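# Pin the fork link to the eye plate

## Task

Join the fork link to the eye plate by passing the 12 mm pin through both cheeks of the fork and through the eye, with the pin's head seated against the fork on the side facing the parts box. The task fails if the pin is forced into the metal of either fork cheek or the eye plate. At the end the gripper must not be holding any loose object except the fork link or the fitted pin, or the result counts as zero. The assembly must stay together without the robot; anything held in place only by the robot does not count.

## Robot and tools

Robot: one arm with six revolute joints and a parallel two-finger gripper. Whenever joints are listed, in a row or in a result, the order is always: waist, shoulder, elbow, wrist pitch, wrist yaw, wrist roll, then the gripper. Stated joint ranges in radians: waist -3.054 to 3.054, shoulder 0.000 to 3.142, elbow 0.000 to 2.356, wrist pitch -1.571 to 1.571, wrist yaw -1.571 to 1.571, wrist roll -3.142 to 3.142. The true ends may differ from these by up to 0.010 rad either way.

Scene frame: origin on the table surface under the arm base, +z up, +x forward, +y to the left when facing +x. The base may sit slightly tilted. Gripper frame: fingers point along its +x and close along its y. end_effector_position is the midpoint between the finger pads, roughly 3 to 4 cm behind the tips; reported hand position gets less accurate at long reach.

ROW format (used by both motion tools): 7 numbers, each in [-1, 1]. The first six are joint offsets, scaled so that 1.0 equals 0.9615 rad for waist, shoulder and elbow, 1.713 rad for wrist pitch, 1.767 for wrist yaw, 1.728 for wrist roll. The seventh is the gripper opening, an absolute value: +1 fully open, empty fingers close at about -0.80, anything lower down to -1 closes no further.

execute_actions(actions): actions is a list of actions; each action is a list of 1 to 15 rows; each row is held for one control step of 1/30 s, so one action lasts 15 steps (0.5 s) and the last row repeats if fewer are given. The joint offsets in every row are measured from the joint angles at the start of that action (not from the previous row); for the first action of a call they are measured from the latest reported angles. An empty list just returns the current state and images. An action is rejected if it would push a joint more than 0.010 rad beyond its range end; if the first action is rejected or any action is malformed, the whole call does nothing. A joint asked past its real end only goes to that end, and the result may print "joint sent to its limit".

move(target, speed, blocking): target is a single 7-number row; its six offsets are relative to the "Joint positions" in the most recent result that shows them, not to where the arm is at move start; the opening is absolute and is sent immediately. All joints interpolate together so the hand traces a curve; duration 0.5 to 10 s (cut off at 10 s). speed (0.01 to 2 rad/s, default 0.5) caps the joint with the longest travel. No obstacle avoidance: faster moves and targets set deeper past a contact hit and press harder. blocking=false returns after 0.5 s while the arm keeps going; until a result shows the move ended, other motion calls are refused, so use wait or stop. The result adds a "move:" line: outcome (done, off_target, moving, held, fault), limits=held or limits=none, and the joint farthest from target.

wait(seconds): 0 to 10 s, arm keeps its last command; returns early if a running move finishes. stop(): brakes a running move (needs stopping distance); fingers continue. zoom_image(camera, region): camera is cam_high, cam_low or cam_wrist (each 504x504); region [x0, y0, x1, y1] in pixels from the top-left, at most 504x504. finished_scene(scene): ends the current scene, given its number; irreversible, and the goal must hold afterwards.

Results: end-effector position (m) and quaternion wxyz, velocities, Joint positions and Joint velocities (rad, rad/s, then finger gap in m, 0.088 open), Joint targets (what joints are currently driven toward), grip_measured (opening on the command scale; can be offset about 1 mm, and reads narrower by up to about 0.061 when squeezing hard), grip_effort_n (motor effort in N, negative closing, saturating near 83 N, noisy and offset, not pad force; "n/a" when unknown). "joint command not followed" means a clearance check altered targets.

Motion behaviour: each step, joint targets are held within a lead of the measured angle (0.211 rad waist/shoulder/elbow, 0.213 pitch, 0.267 yaw, 0.228 roll), and scaled back if they would put the hand over 70 mm from where it is, so big moves need several actions; finish them explicitly. Friction can leave joints short, especially when extended; check positions after moving.

Gripping: command about 0.07 below grip_measured for a firm hold; smaller margin for lighter. Parts thinner than about 3 mm get proportionally less force. Pad force is about 34 to 49 N each, with a brief spike on first contact. Closing fully takes at least about 0.5 s.

Avoid: contact torques reaching load limits (waist 17.8, shoulder 22, elbow 22, wrist pitch 5.8, wrist yaw 5.78, wrist roll 5.42 N m, held weight included) which freeze the arm for 10 s; long loaded holds that overheat motors (warning from 50 °C, fault at 95 °C, possible power loss); dropping parts, slamming, hard pushes, and knocking anything off the table. Loose objects may get bumped occasionally. The simulation keeps running while you think, with the arm holding its last command. Release any spare object before finishing.

Each tool is called after "Emit:" as a command line: name --argument value for each argument, lists and objects as JSON in quotes; but a table of rows of numbers goes row by row, as --pt "numbers of a row", without its own name.

## Session

Emit:
execute_actions --actions '[]'

Scene clock: 0.00 s.
end_effector_position=(+0.5904, +0.0096, +0.3739) grip_measured=-0.449 grip_effort_n=n/a end_effector_quat_wxyz=(+0.877, -0.298, +0.376, +0.005) end_effector_velocity=(-0.002, +0.002, -0.001) end_effector_angular_velocity=(+0.012, +0.013, +0.010)
Joint names: [waist, shoulder, elbow, wrist pitch, wrist yaw, wrist roll]
Joint positions: [-0.79   1.574  1.88  -0.427 -1.007 -0.068  0.017]
Joint velocities: [-0.002 -0.002 -0.002 -0.007 -0.022 -0.007 -0.   ]
Motor temperatures (°C, as the motors report them): [26 25 25 26 23 27]
Heat: hottest wrist roll 27 °C (+0.0 °C/min).
Joint targets: [-0.790 1.574 1.880 -0.427 -1.007 -0.068]

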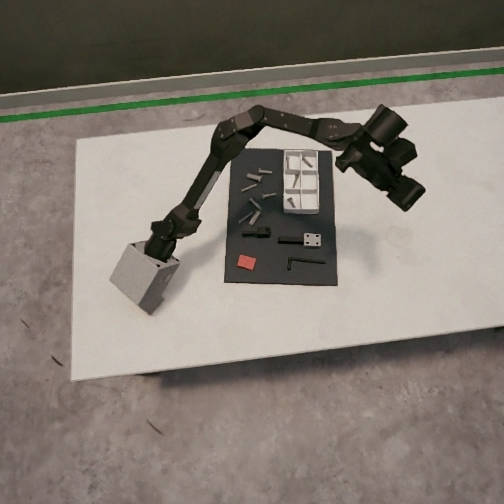

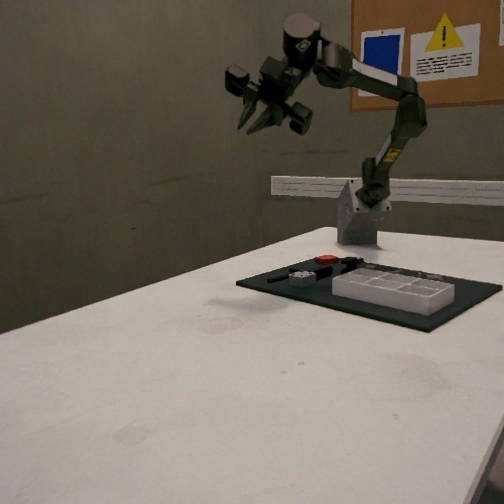

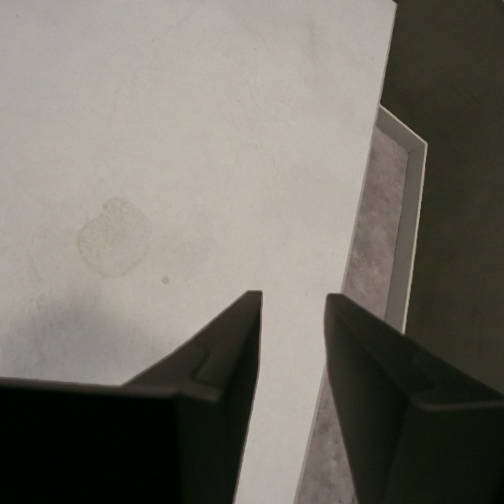

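Emit:
zoom_image --camera "cam_high" --region '[215, 140, 355, 295]'

Emit:
zoom_image --camera "cam_low" --region '[230, 170, 504, 340]'

Emit:
move --target '[0.4,0,0,0,0,0,1]'

Region (215, 140, 355, 295) of cam_high's 504x504 image, scaled by 3.252, with more detail than that image has; it fills the left 455 columns of this view, and the rest is white.

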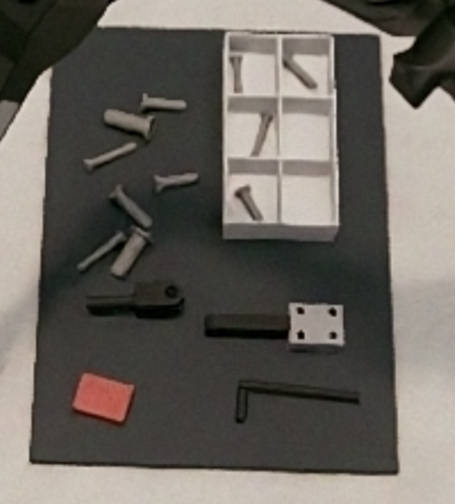

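Region (230, 170, 504, 340) of cam_low's 504x504 image, scaled by 1.839, with more detail than that image has; it fills the top 313 rows of this view, and the rest is white.

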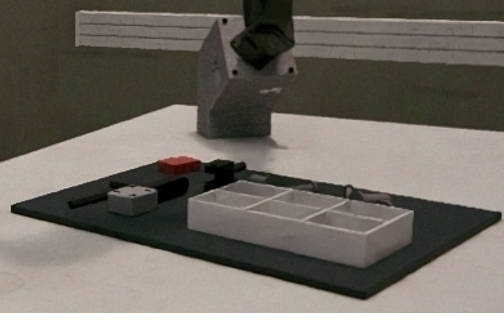

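Scene clock: 10.77 s.
end_effector_position=(+0.6117, +0.1044, +0.2557) grip_measured=+1.000 grip_effort_n=18.4 end_effector_quat_wxyz=(+0.855, -0.232, +0.431, +0.173) end_effector_velocity=(-0.002, +0.003, -0.003) end_effector_angular_velocity=(+0.007, +0.011, +0.008)
Joint names: [waist, shoulder, elbow, wrist pitch, wrist yaw, wrist roll]
Joint positions: [-0.409  1.574  1.88  -0.427 -1.007 -0.068  0.088]
Joint velocities: [ 0.007 -0.002 -0.002 -0.007 -0.007 -0.007  0.   ]
Motor temperatures (°C, as the motors report them): [28 25 25 26 24 27]
Heat: hottest waist 28 °C (+5.6 °C/min).
Joint targets: [-0.405 1.574 1.880 -0.427 -1.007 -0.068]
move: done; limits=none; farthest joint: the waist, 0.004 radians from its target (0.385 radians at the start)

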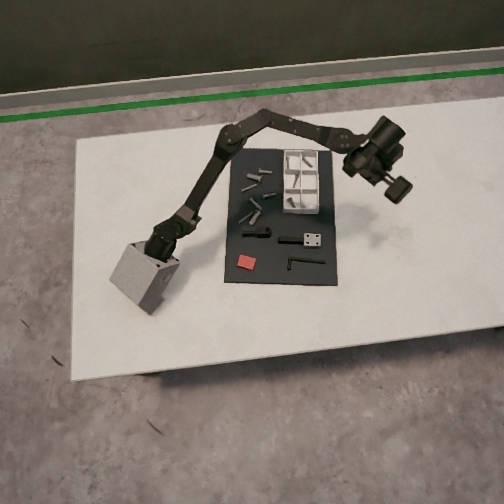

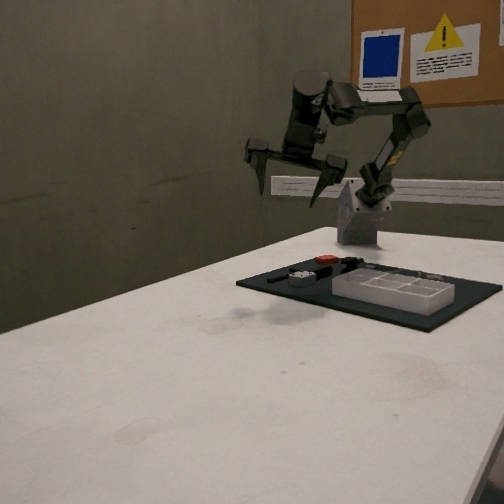

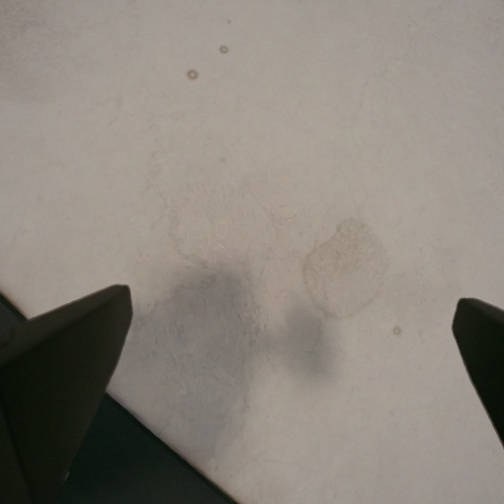

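Emit:
move --target '[-0.21,-0.537,-0.775,-0.6,0.02,-0.42,1]' --speed 1

Scene clock: 36.03 s.
end_effector_position=(+0.3196, +0.0864, +0.2019) grip_measured=+1.000 grip_effort_n=17.9 end_effector_quat_wxyz=(+0.726, -0.075, +0.682, +0.037) end_effector_velocity=(-0.001, -0.003, +0.000) end_effector_angular_velocity=(-0.013, +0.000, +0.019)
Joint names: [waist, shoulder, elbow, wrist pitch, wrist yaw, wrist roll]
Joint positions: [-0.607  1.063  1.142 -1.453 -0.977 -0.791  0.088]
Joint velocities: [-0.007 -0.002 -0.007  0.007  0.007 -0.022  0.   ]
Motor temperatures (°C, as the motors report them): [30 28 26 27 24 27]
Heat: hottest waist 30 °C (+5.0 °C/min).
Joint targets: [-0.611 1.058 1.135 -1.455 -0.972 -0.794]
move: done; limits=none; farthest joint: the elbow, 0.007 radians from its target (0.745 radians at the start)

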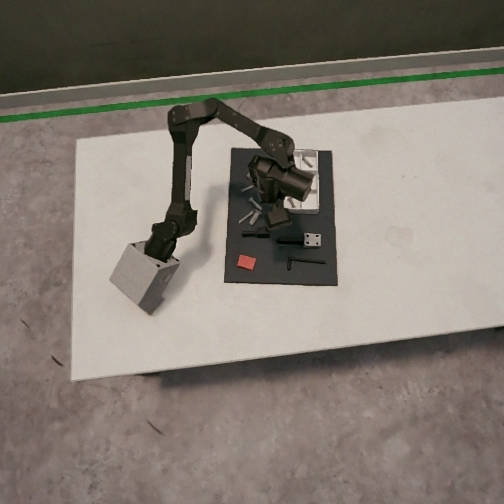

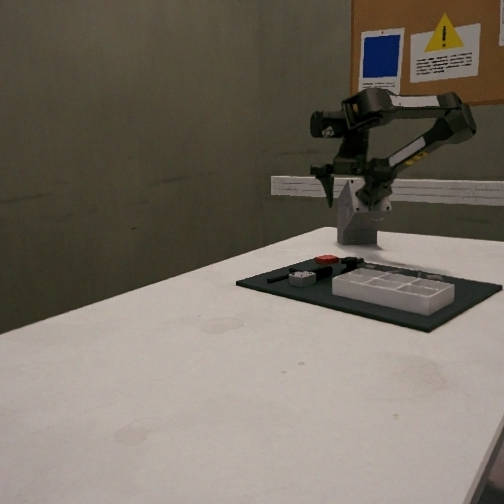

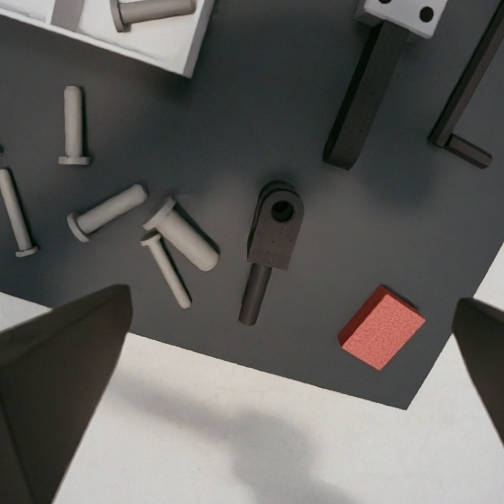

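Emit:
move --target '[0.355,-0.182,-0.425,0.31,0.057,0.421,1]' --speed 1

Emit:
zoom_image --camera "cam_low" --region '[280, 220, 460, 300]'

Scene clock: 50.93 s.
end_effector_position=(+0.2725, +0.0803, +0.1215) grip_measured=+1.000 grip_effort_n=17.9 end_effector_quat_wxyz=(+0.706, +0.051, +0.705, -0.048) end_effector_velocity=(+0.001, +0.001, -0.000) end_effector_angular_velocity=(+0.008, -0.005, -0.000)
Joint names: [waist, shoulder, elbow, wrist pitch, wrist yaw, wrist roll]
Joint positions: [-0.269  0.894  0.741 -0.924 -0.882 -0.066  0.088]
Joint velocities: [ 0.002 -0.002 -0.002  0.007 -0.007  0.007  0.   ]
Motor temperatures (°C, as the motors report them): [30 27 26 27 24 27]
Heat: hottest waist 30 °C (+3.5 °C/min).
Joint targets: [-0.266 0.888 0.734 -0.923 -0.876 -0.063]
move: done; limits=none; farthest joint: the elbow, 0.008 radians from its target (0.409 radians at the start)

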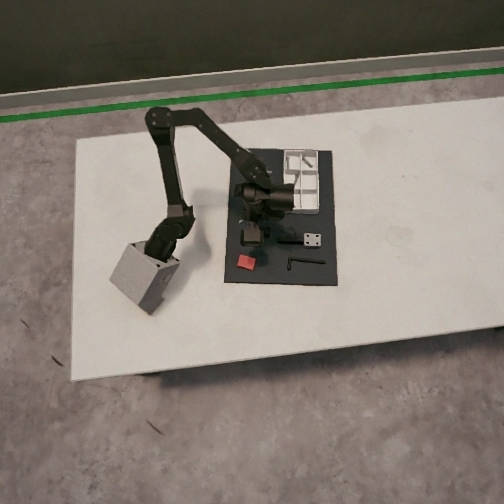

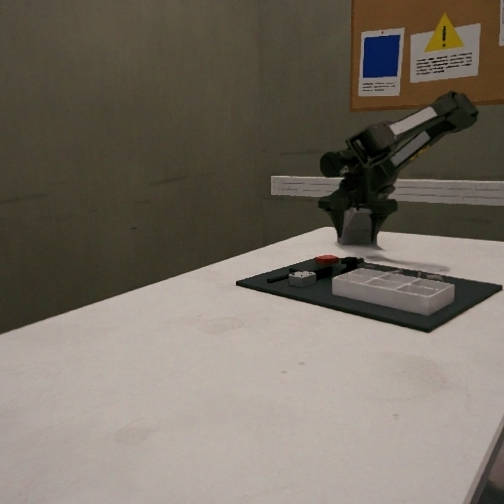

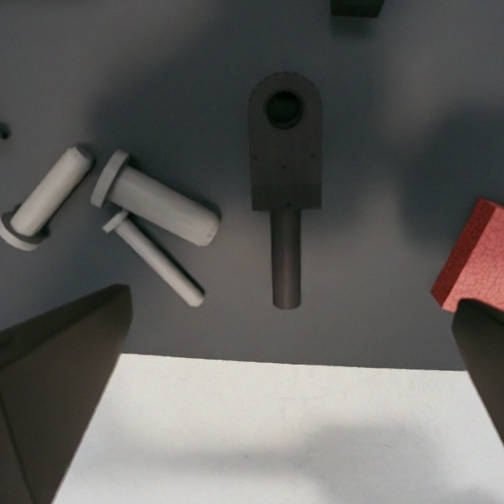

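Region (280, 220, 460, 300) of cam_low's 504x504 image, scaled by 2.800, with more detail than that image has.

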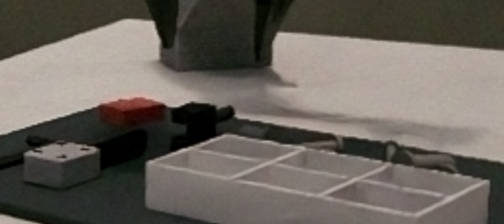

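Emit:
move --target '[-0.049,0.41,-0.205,0.177,-0.254,-0.158,-0.2]' --speed 0.7

Emit:
zoom_image --camera "cam_low" --region '[280, 190, 420, 290]'

Scene clock: 68.20 s.
end_effector_position=(+0.2538, +0.0577, +0.0722) grip_measured=-0.196 grip_effort_n=-20.2 end_effector_quat_wxyz=(+0.699, +0.201, +0.678, +0.104) end_effector_velocity=(+0.002, +0.000, +0.001) end_effector_angular_velocity=(+0.003, -0.015, +0.014)
Joint names: [waist, shoulder, elbow, wrist pitch, wrist yaw, wrist roll]
Joint positions: [-0.313  1.282  0.55  -0.623 -1.325 -0.337  0.029]
Joint velocities: [-0.002 -0.002  0.002  0.007 -0.007 -0.007 -0.   ]
Motor temperatures (°C, as the motors report them): [29 27 26 27 24 27]
Heat: hottest waist 29 °C (+1.0 °C/min).
Joint targets: [-0.316 1.289 0.544 -0.621 -1.330 -0.339]
move: done; limits=none; farthest joint: the shoulder, 0.006 radians from its target (0.394 radians at the start)

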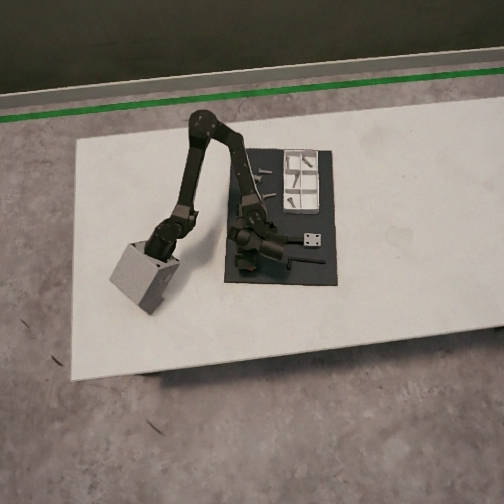

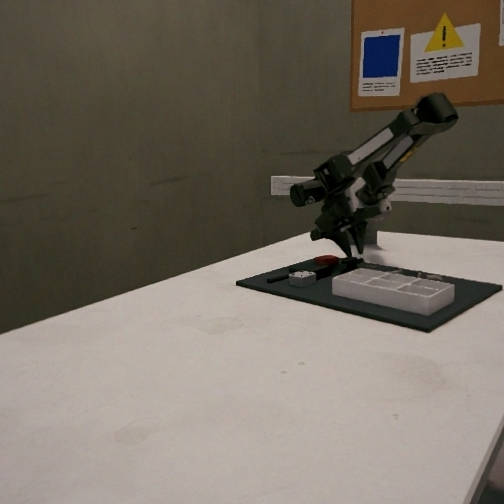

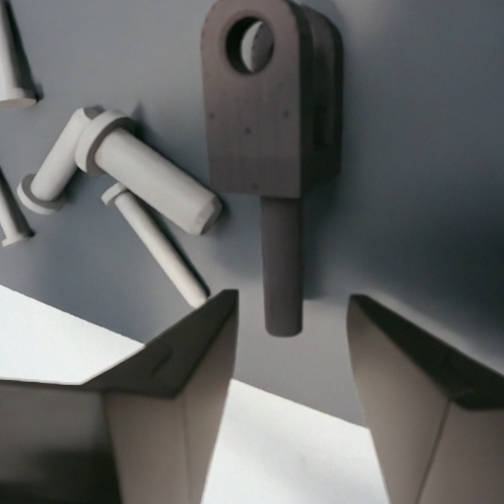

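Region (280, 190, 420, 290) of cam_low's 504x504 image, scaled by 3.600, with more detail than that image has; it fills the top 360 rows of this view, and the rest is white.

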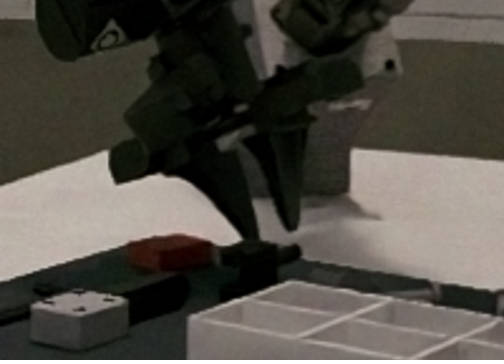

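Emit:
move --target '[0.167,-0.073,-0.152,0.333,0.044,0.297,-0.2]' --speed 0.4

Emit:
zoom_image --camera "cam_low" --region '[280, 190, 420, 290]'

Scene clock: 75.57 s.
end_effector_position=(+0.2550, +0.0649, +0.0482) grip_measured=-0.197 grip_effort_n=-18.8 end_effector_quat_wxyz=(+0.704, +0.205, +0.673, +0.092) end_effector_velocity=(-0.001, +0.003, +0.002) end_effector_angular_velocity=(+0.019, -0.009, +0.019)
Joint names: [waist, shoulder, elbow, wrist pitch, wrist yaw, wrist roll]
Joint positions: [-0.184  1.212  0.401 -0.063 -1.256  0.176  0.029]
Joint velocities: [-0.002 -0.007 -0.002 -0.007 -0.022 -0.022 -0.   ]
Motor temperatures (°C, as the motors report them): [29 27 26 27 24 27]
Heat: hottest waist 29 °C (+0.0 °C/min).
Joint targets: [-0.152 1.212 0.404 -0.052 -1.247 0.176]
move: off_target; limits=none; farthest joint: the waist, 0.032 radians from its target (0.160 radians at the start)

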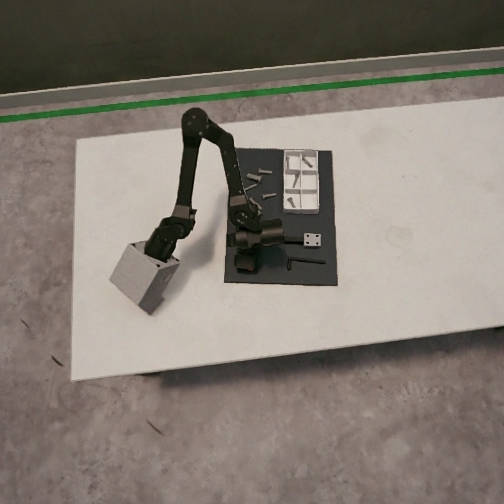

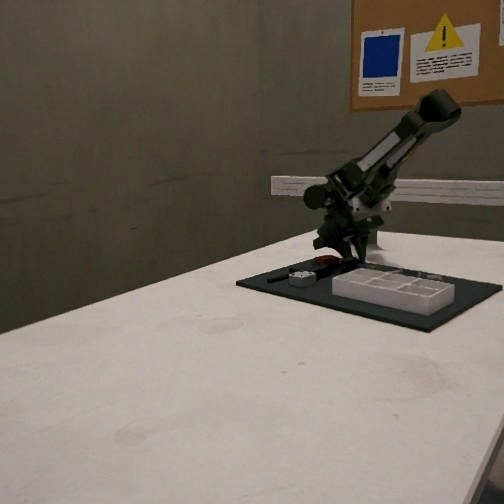

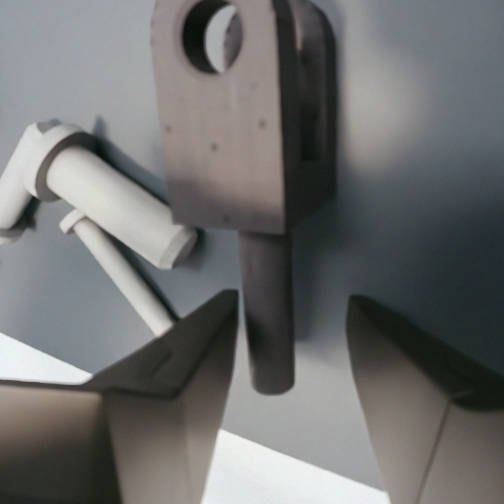

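Region (280, 190, 420, 290) of cam_low's 504x504 image, scaled by 3.600, with more detail than that image has; it fills the top 360 rows of this view, and the rest is white.

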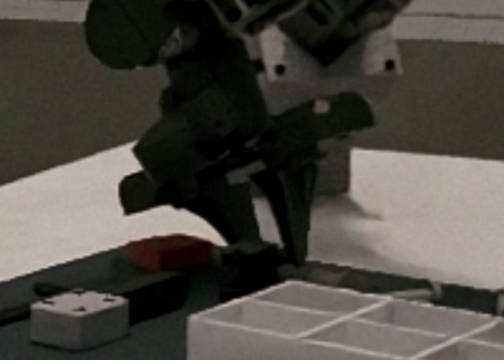

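Emit:
execute_actions --actions '[[[0.008,-0.038,0.011,-0.023,0,0,-0.2]],[[0,0,0,0,0,0,-0.5]],[[0,0,0,0,0,0,-0.7]]]'

Scene clock: 81.80 s.
end_effector_position=(+0.2547, +0.0705, +0.0514) grip_measured=-0.596 grip_effort_n=-83.5 end_effector_quat_wxyz=(+0.702, +0.207, +0.675, +0.095) end_effector_velocity=(-0.003, +0.004, +0.001) end_effector_angular_velocity=(+0.023, +0.007, +0.007)
Joint names: [waist, shoulder, elbow, wrist pitch, wrist yaw, wrist roll]
Joint positions: [-0.178  1.182  0.406 -0.1   -1.26   0.175  0.01 ]
Joint velocities: [ 0.002 -0.002 -0.002 -0.022 -0.022 -0.022 -0.   ]
Motor temperatures (°C, as the motors report them): [29 27 26 27 24 27]
Heat: hottest waist 29 °C (+0.0 °C/min).
Joint targets: [-0.179 1.182 0.406 -0.101 -1.251 0.177]

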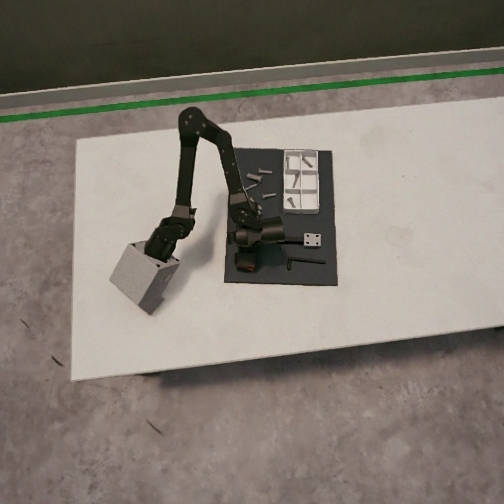

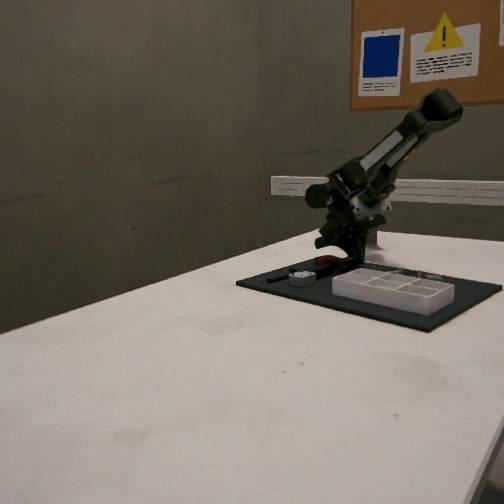

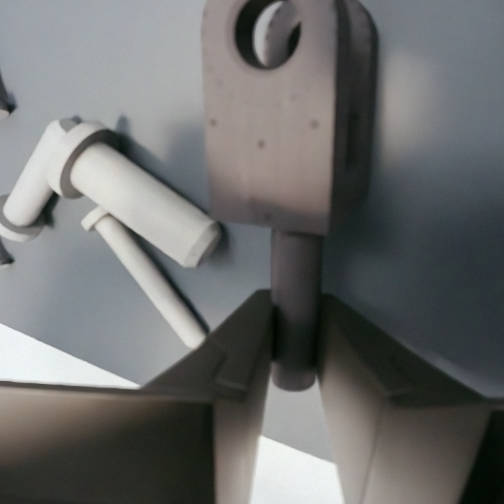

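Emit:
move --target '[-0.095,-0.3,0.348,-0.481,0.214,-0.14,-0.7]' --speed 0.6

Emit:
move --target '[0.846,0.14,0.045,0.07,0.642,0.417,-0.7]' --speed 0.6

Emit:
zoom_image --camera "cam_low" --region '[280, 190, 420, 290]'

Scene clock: 90.97 s.
end_effector_position=(+0.2687, +0.0794, +0.1182) grip_measured=-0.596 grip_effort_n=-83.5 end_effector_quat_wxyz=(+0.700, +0.059, +0.710, -0.049) end_effector_velocity=(-0.002, +0.002, +0.002) end_effector_angular_velocity=(+0.004, +0.002, -0.021)
Joint names: [waist, shoulder, elbow, wrist pitch, wrist yaw, wrist roll]
Joint positions: [-0.263  0.903  0.729 -0.923 -0.887 -0.064  0.01 ]
Joint velocities: [-0.007 -0.007  0.002 -0.022 -0.007  0.007  0.   ]
Motor temperatures (°C, as the motors report them): [29 27 26 27 24 27]
Heat: hottest waist 29 °C (-1.0 °C/min).
Joint targets: [-0.270 0.893 0.741 -0.924 -0.882 -0.067]
move: off_target; limits=none; farthest joint: the elbow, 0.011 radians from its target (0.335 radians at the start)

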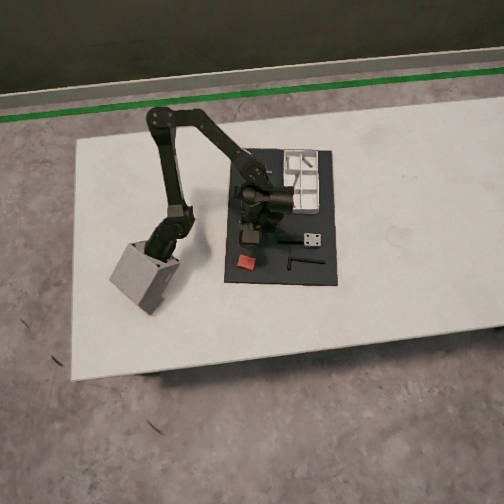

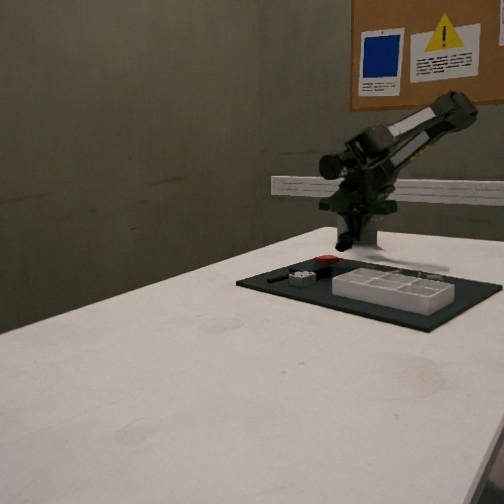

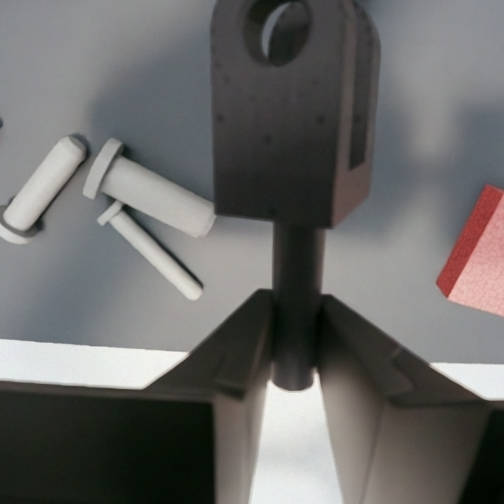

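Scene clock: 93.50 s.
end_effector_position=(+0.2506, +0.0697, +0.0639) grip_measured=-0.596 grip_effort_n=-83.5 end_effector_quat_wxyz=(+0.641, -0.195, +0.686, -0.284) end_effector_velocity=(+0.002, -0.001, +0.000) end_effector_angular_velocity=(-0.003, -0.005, +0.009)
Joint names: [waist, shoulder, elbow, wrist pitch, wrist yaw, wrist roll]
Joint positions: [ 0.55   1.031  0.764 -0.802  0.236  0.652  0.01 ]
Joint velocities: [-0.002 -0.002 -0.002  0.007  0.007 -0.007 -0.   ]
Motor temperatures (°C, as the motors report them): [29 27 26 27 24 27]
Heat: hottest waist 29 °C (-1.0 °C/min).
Joint targets: [0.550 1.038 0.772 -0.803 0.248 0.656]
move: off_target; limits=none; farthest joint: the wrist yaw, 0.011 radians from its target (1.134 radians at the start)

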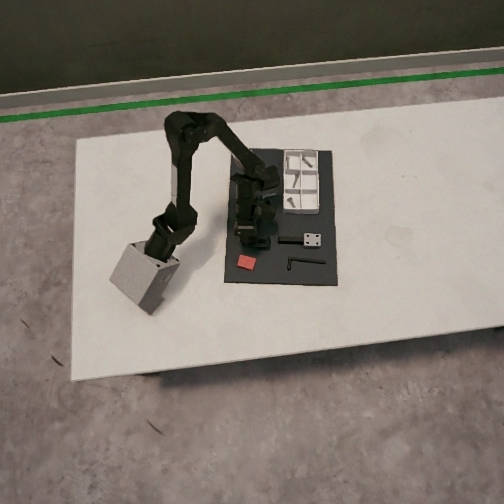

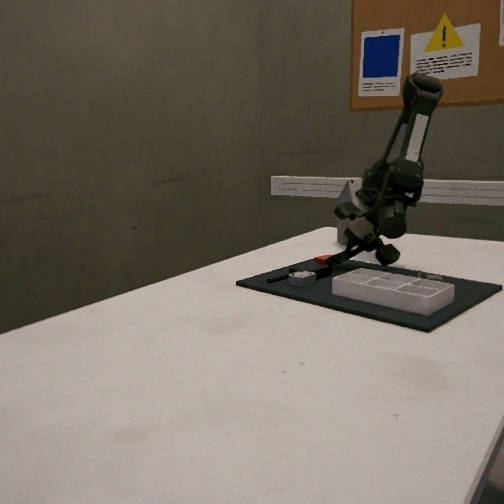

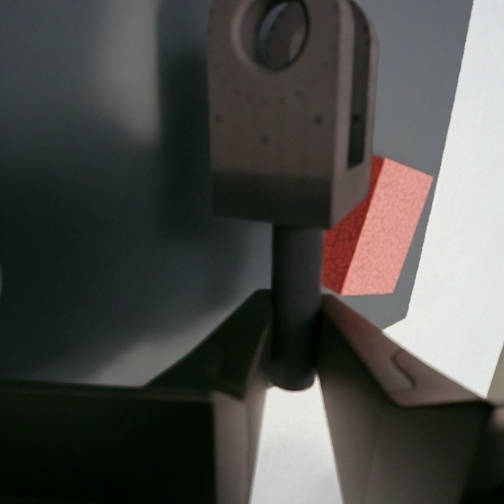

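Region (280, 190, 420, 290) of cam_low's 504x504 image, scaled by 3.600, with more detail than that image has; it fills the top 360 rows of this view, and the rest is white.

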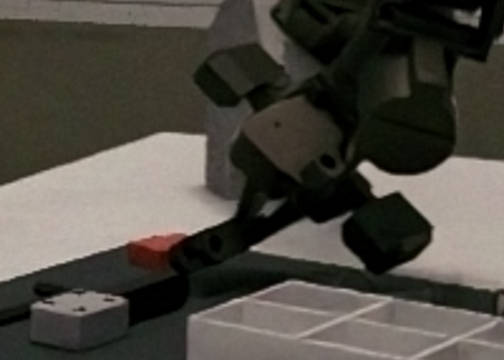

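Emit:
execute_actions --actions '[[[0.01,0.028,-0.006,0.015,0.008,0.003,-0.7]],[[0,0,0,0,0,0,-0.56]],[[0,0,0,0,0,0,-0.42]]]'

Scene clock: 98.10 s.
end_effector_position=(+0.2524, +0.0712, +0.0577) grip_measured=-0.425 grip_effort_n=18.8 end_effector_quat_wxyz=(+0.643, -0.195, +0.686, -0.279) end_effector_velocity=(-0.002, -0.001, +0.001) end_effector_angular_velocity=(-0.008, +0.009, +0.008)
Joint names: [waist, shoulder, elbow, wrist pitch, wrist yaw, wrist roll]
Joint positions: [ 0.56   1.05   0.764 -0.774  0.237  0.653  0.018]
Joint velocities: [ 0.002 -0.002 -0.002 -0.007  0.007 -0.007  0.001]
Motor temperatures (°C, as the motors report them): [29 27 26 27 24 27]
Heat: hottest waist 29 °C (-1.0 °C/min).
Joint targets: [0.560 1.050 0.764 -0.775 0.238 0.653]

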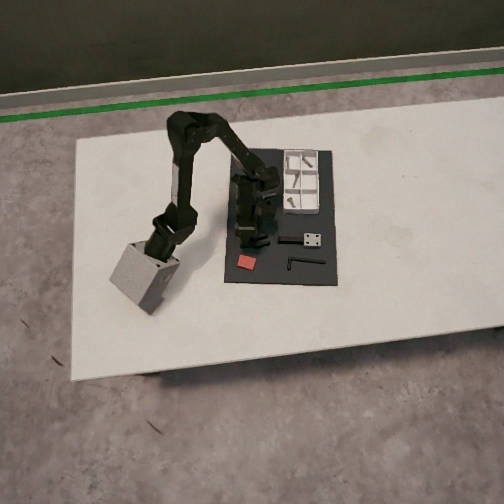

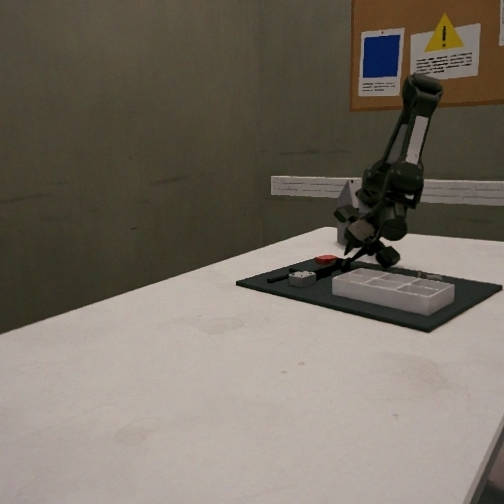

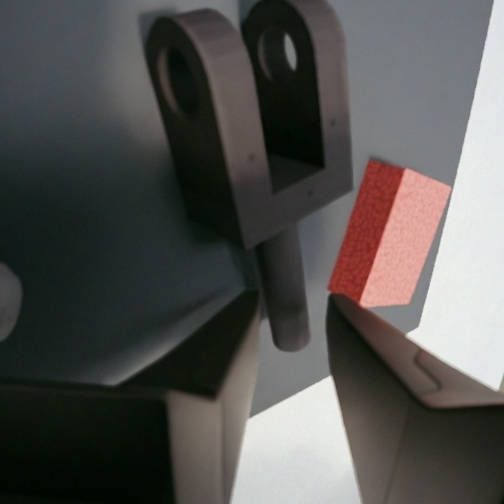

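Emit:
execute_actions --actions '[[[0,-0.08,0.07,-0.08,0,0,-0.35]]]'

Emit:
move --target '[-0.797,-0.052,-0.27,0.153,-0.615,-0.367,0.2]' --speed 0.9

Scene clock: 106.30 s.
end_effector_position=(+0.2551, +0.0820, +0.0831) grip_measured=-0.354 grip_effort_n=18.8 end_effector_quat_wxyz=(+0.641, -0.196, +0.687, -0.280) end_effector_velocity=(-0.006, -0.006, +0.006) end_effector_angular_velocity=(-0.036, +0.035, +0.014)
Joint names: [waist, shoulder, elbow, wrist pitch, wrist yaw, wrist roll]
Joint positions: [ 0.56   0.984  0.825 -0.909  0.237  0.653  0.022]
Joint velocities: [-0.002 -0.007 -0.007 -0.037  0.022 -0.022  0.   ]
Motor temperatures (°C, as the motors report them): [28 28 26 27 24 27]
Heat: hottest waist 28 °C (-2.0 °C/min).
Joint targets: [0.560 0.974 0.831 -0.911 0.237 0.653]

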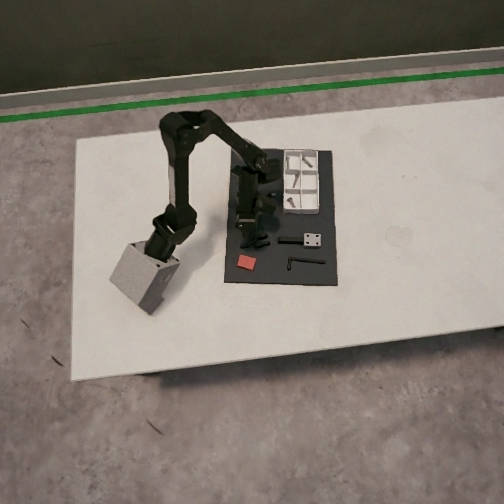

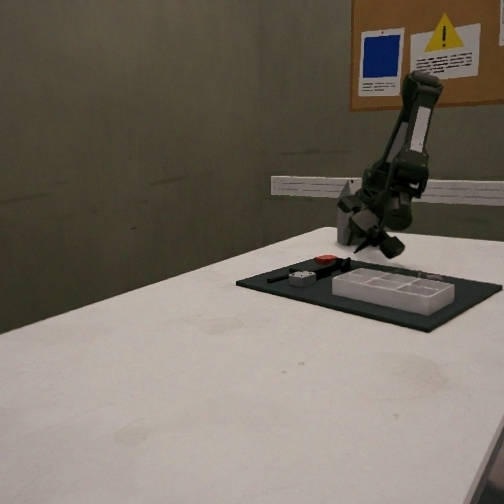

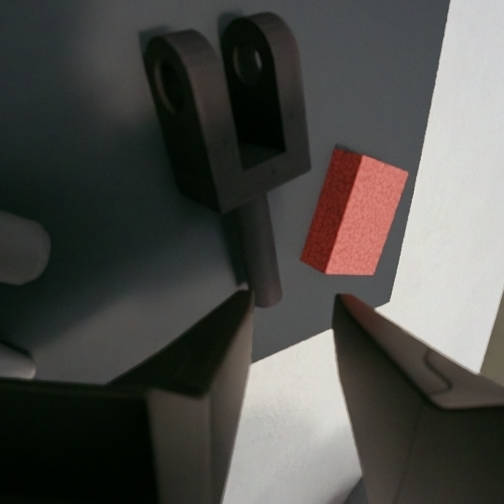

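Scene clock: 108.23 s.
end_effector_position=(+0.2555, +0.0543, +0.0851) grip_measured=+0.196 grip_effort_n=18.4 end_effector_quat_wxyz=(+0.704, +0.051, +0.706, -0.051) end_effector_velocity=(-0.002, +0.001, +0.000) end_effector_angular_velocity=(+0.006, +0.003, +0.000)
Joint names: [waist, shoulder, elbow, wrist pitch, wrist yaw, wrist roll]
Joint positions: [-0.203  0.941  0.572 -0.648 -0.844  0.021  0.049]
Joint velocities: [-0.002 -0.002 -0.002 -0.007 -0.007 -0.007 -0.   ]
Motor temperatures (°C, as the motors report them): [28 28 26 27 24 27]
Heat: hottest waist 28 °C (-2.0 °C/min).
Joint targets: [-0.206 0.934 0.565 -0.647 -0.849 0.018]
move: done; limits=none; farthest joint: the shoulder, 0.007 radians from its target (0.050 radians at the start)

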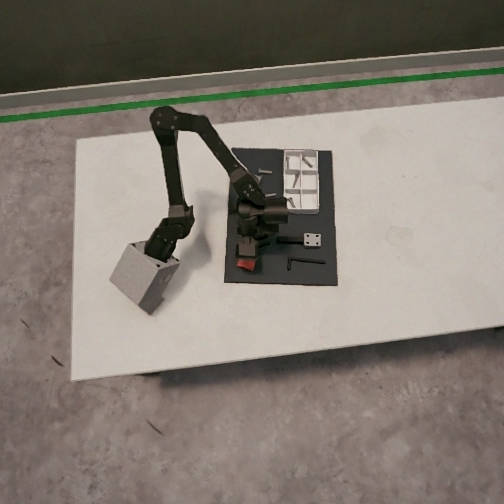

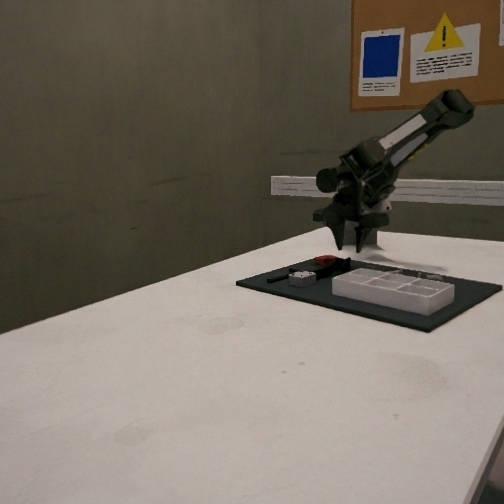

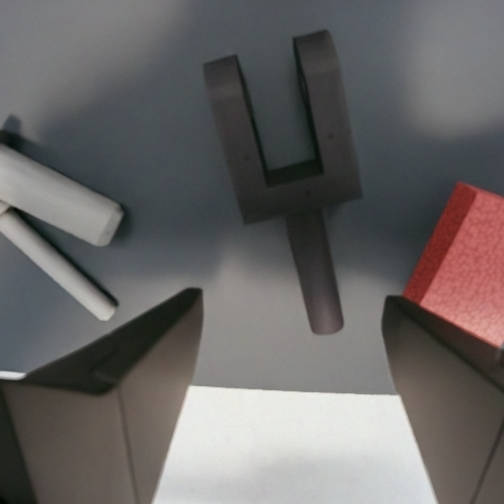

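Emit:
move --target '[0.109,0.172,0.047,0.124,0.035,-0.046,0.45]' --speed 0.25

Emit:
execute_actions --actions '[[[0,0,0,0,0,0,0]],[[0,0,0,0,0,0,-0.2]]]'

Scene clock: 114.70 s.
end_effector_position=(+0.2817, +0.0476, +0.0567) grip_measured=+0.446 grip_effort_n=18.4 end_effector_quat_wxyz=(+0.706, -0.020, +0.707, +0.020) end_effector_velocity=(-0.000, -0.001, -0.001) end_effector_angular_velocity=(-0.006, -0.000, +0.025)
Joint names: [waist, shoulder, elbow, wrist pitch, wrist yaw, wrist roll]
Joint positions: [-0.101  1.098  0.611 -0.438 -0.787 -0.056  0.061]
Joint velocities: [ 0.002  0.002 -0.002  0.007  0.007 -0.022 -0.   ]
Motor temperatures (°C, as the motors report them): [28 28 26 27 24 27]
Heat: hottest waist 28 °C (-2.0 °C/min).
Joint targets: [-0.098 1.106 0.618 -0.436 -0.782 -0.058]
move: done; limits=none; farthest joint: the shoulder, 0.008 radians from its target (0.166 radians at the start)

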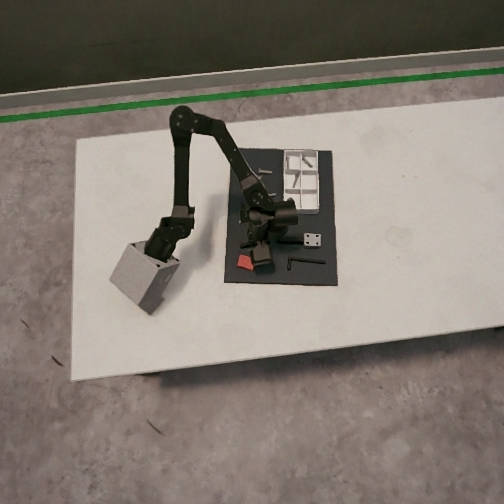

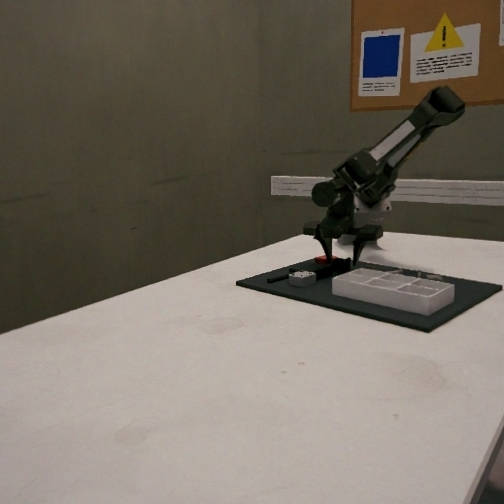

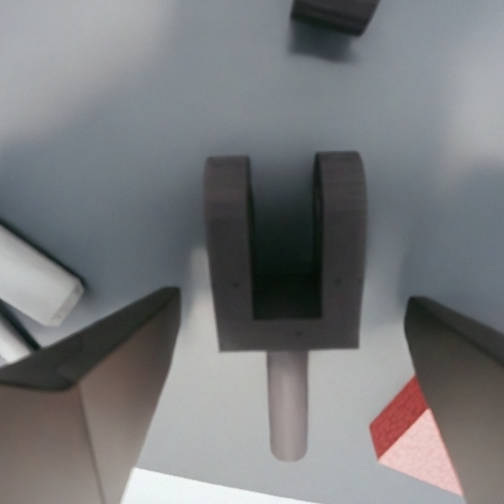

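Scene clock: 115.70 s.
end_effector_position=(+0.2814, +0.0490, +0.0566) grip_measured=-0.129 grip_effort_n=-83.5 end_effector_quat_wxyz=(+0.706, -0.017, +0.708, +0.023) end_effector_velocity=(-0.004, +0.001, +0.000) end_effector_angular_velocity=(+0.006, +0.014, +0.005)
Joint names: [waist, shoulder, elbow, wrist pitch, wrist yaw, wrist roll]
Joint positions: [-0.1    1.098  0.611 -0.439 -0.794 -0.056  0.033]
Joint velocities: [-0.002 -0.002 -0.002 -0.022 -0.007 -0.022 -0.   ]
Motor temperatures (°C, as the motors report them): [28 28 26 27 24 27]
Heat: hottest waist 28 °C (-2.0 °C/min).
Joint targets: [-0.101 1.098 0.611 -0.437 -0.787 -0.056]

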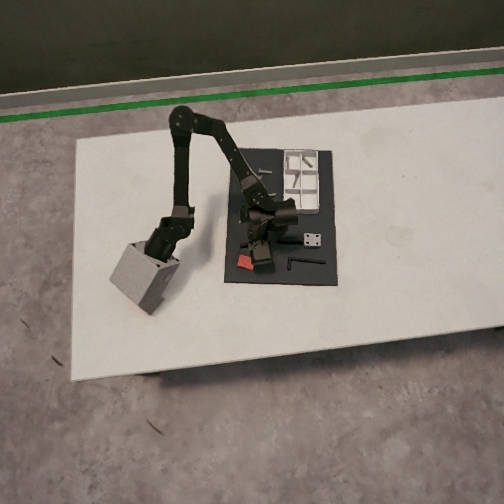

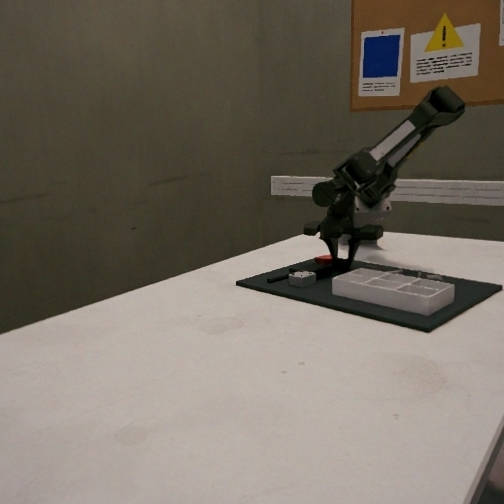

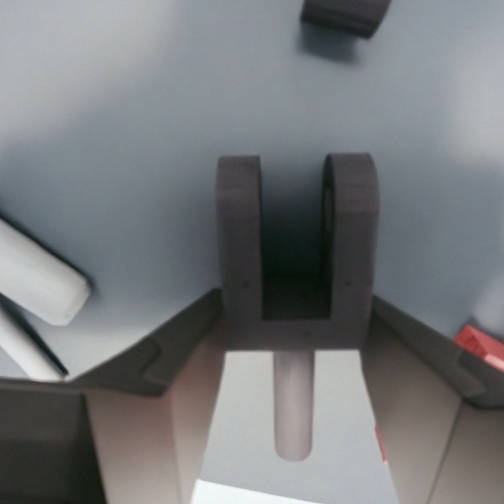

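Emit:
move --target '[0.009,0.055,0.11,-0.025,0.009,0.134,-0.2]' --speed 0.25

Scene clock: 121.40 s.
end_effector_position=(+0.3035, +0.0534, +0.0591) grip_measured=-0.129 grip_effort_n=-83.5 end_effector_quat_wxyz=(+0.704, +0.058, +0.706, -0.056) end_effector_velocity=(-0.003, -0.003, +0.001) end_effector_angular_velocity=(-0.012, +0.011, -0.012)
Joint names: [waist, shoulder, elbow, wrist pitch, wrist yaw, wrist roll]
Joint positions: [-0.09   1.145  0.707 -0.48  -0.783  0.173  0.033]
Joint velocities: [-0.007  0.002  0.002 -0.022  0.007 -0.007 -0.   ]
Motor temperatures (°C, as the motors report them): [28 28 26 27 24 27]
Heat: hottest waist 28 °C (-1.0 °C/min).
Joint targets: [-0.091 1.151 0.716 -0.482 -0.778 0.176]
move: done; limits=none; farthest joint: the elbow, 0.010 radians from its target (0.106 radians at the start)

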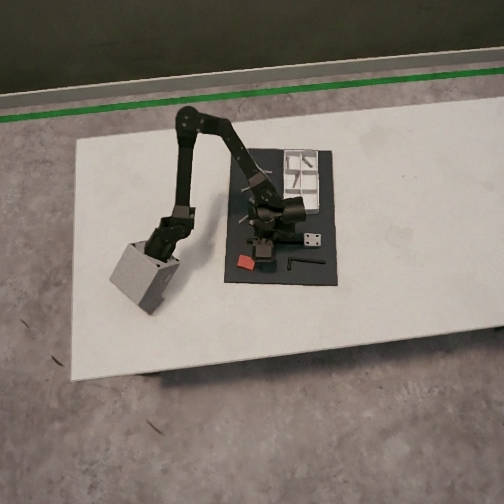

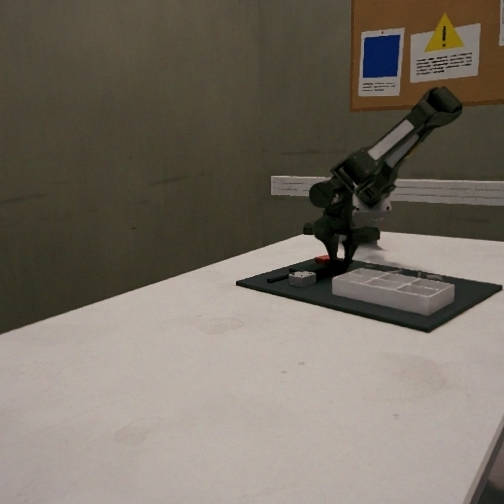

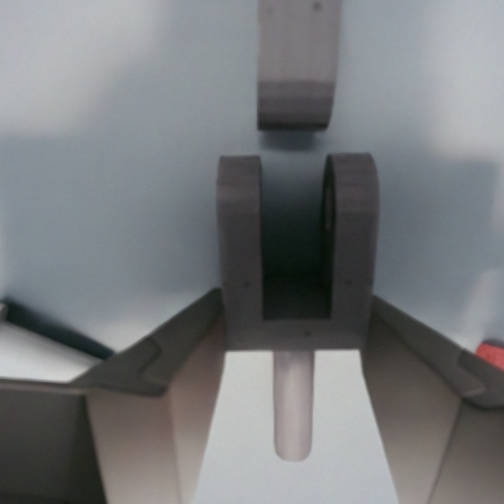

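Emit:
execute_actions --actions '[[[-0.008,0.016,0.023,-0.003,-0.007,0,-0.2]]]'

Emit:
zoom_image --camera "cam_wrist" --region '[200, 60, 400, 260]'

Scene clock: 129.83 s.
end_effector_position=(+0.3064, +0.0543, +0.0591) grip_measured=-0.129 grip_effort_n=-83.5 end_effector_quat_wxyz=(+0.703, +0.060, +0.706, -0.054) end_effector_velocity=(-0.001, +0.002, -0.000) end_effector_angular_velocity=(+0.021, -0.003, +0.008)
Joint names: [waist, shoulder, elbow, wrist pitch, wrist yaw, wrist roll]
Joint positions: [-0.091  1.155  0.719 -0.484 -0.79   0.173  0.033]
Joint velocities: [-0.002 -0.002 -0.007  0.007 -0.022 -0.007 -0.   ]
Motor temperatures (°C, as the motors report them): [28 28 26 27 24 27]
Heat: hottest waist 28 °C (-1.0 °C/min).
Joint targets: [-0.098 1.161 0.729 -0.485 -0.795 0.173]

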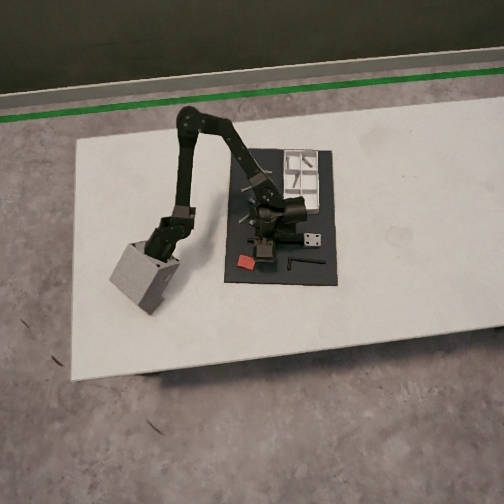

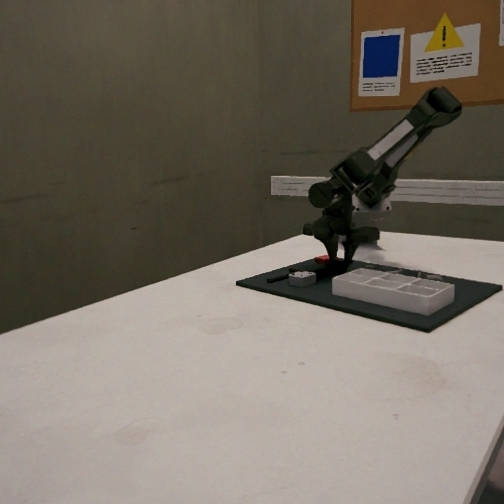

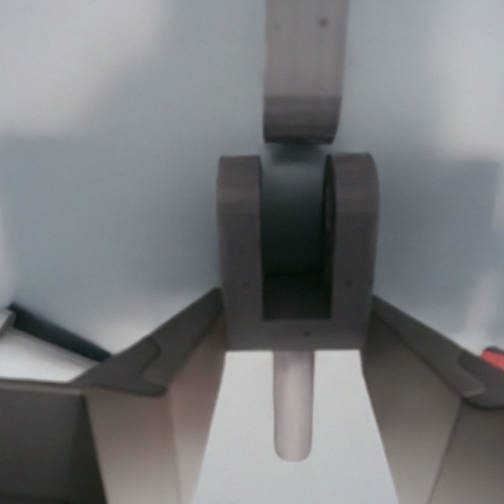

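Region (200, 60, 400, 260) of cam_wrist's 504x504 image, scaled by 2.520, with more detail than that image has.

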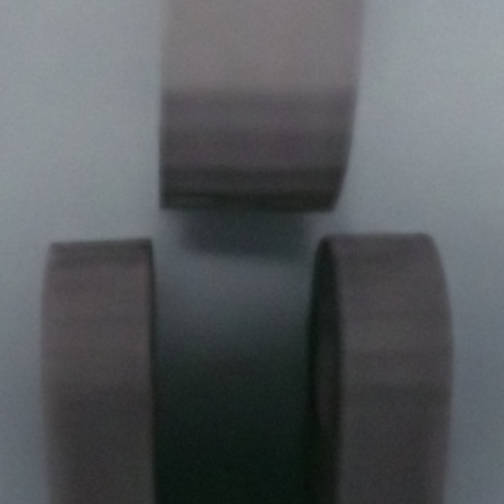

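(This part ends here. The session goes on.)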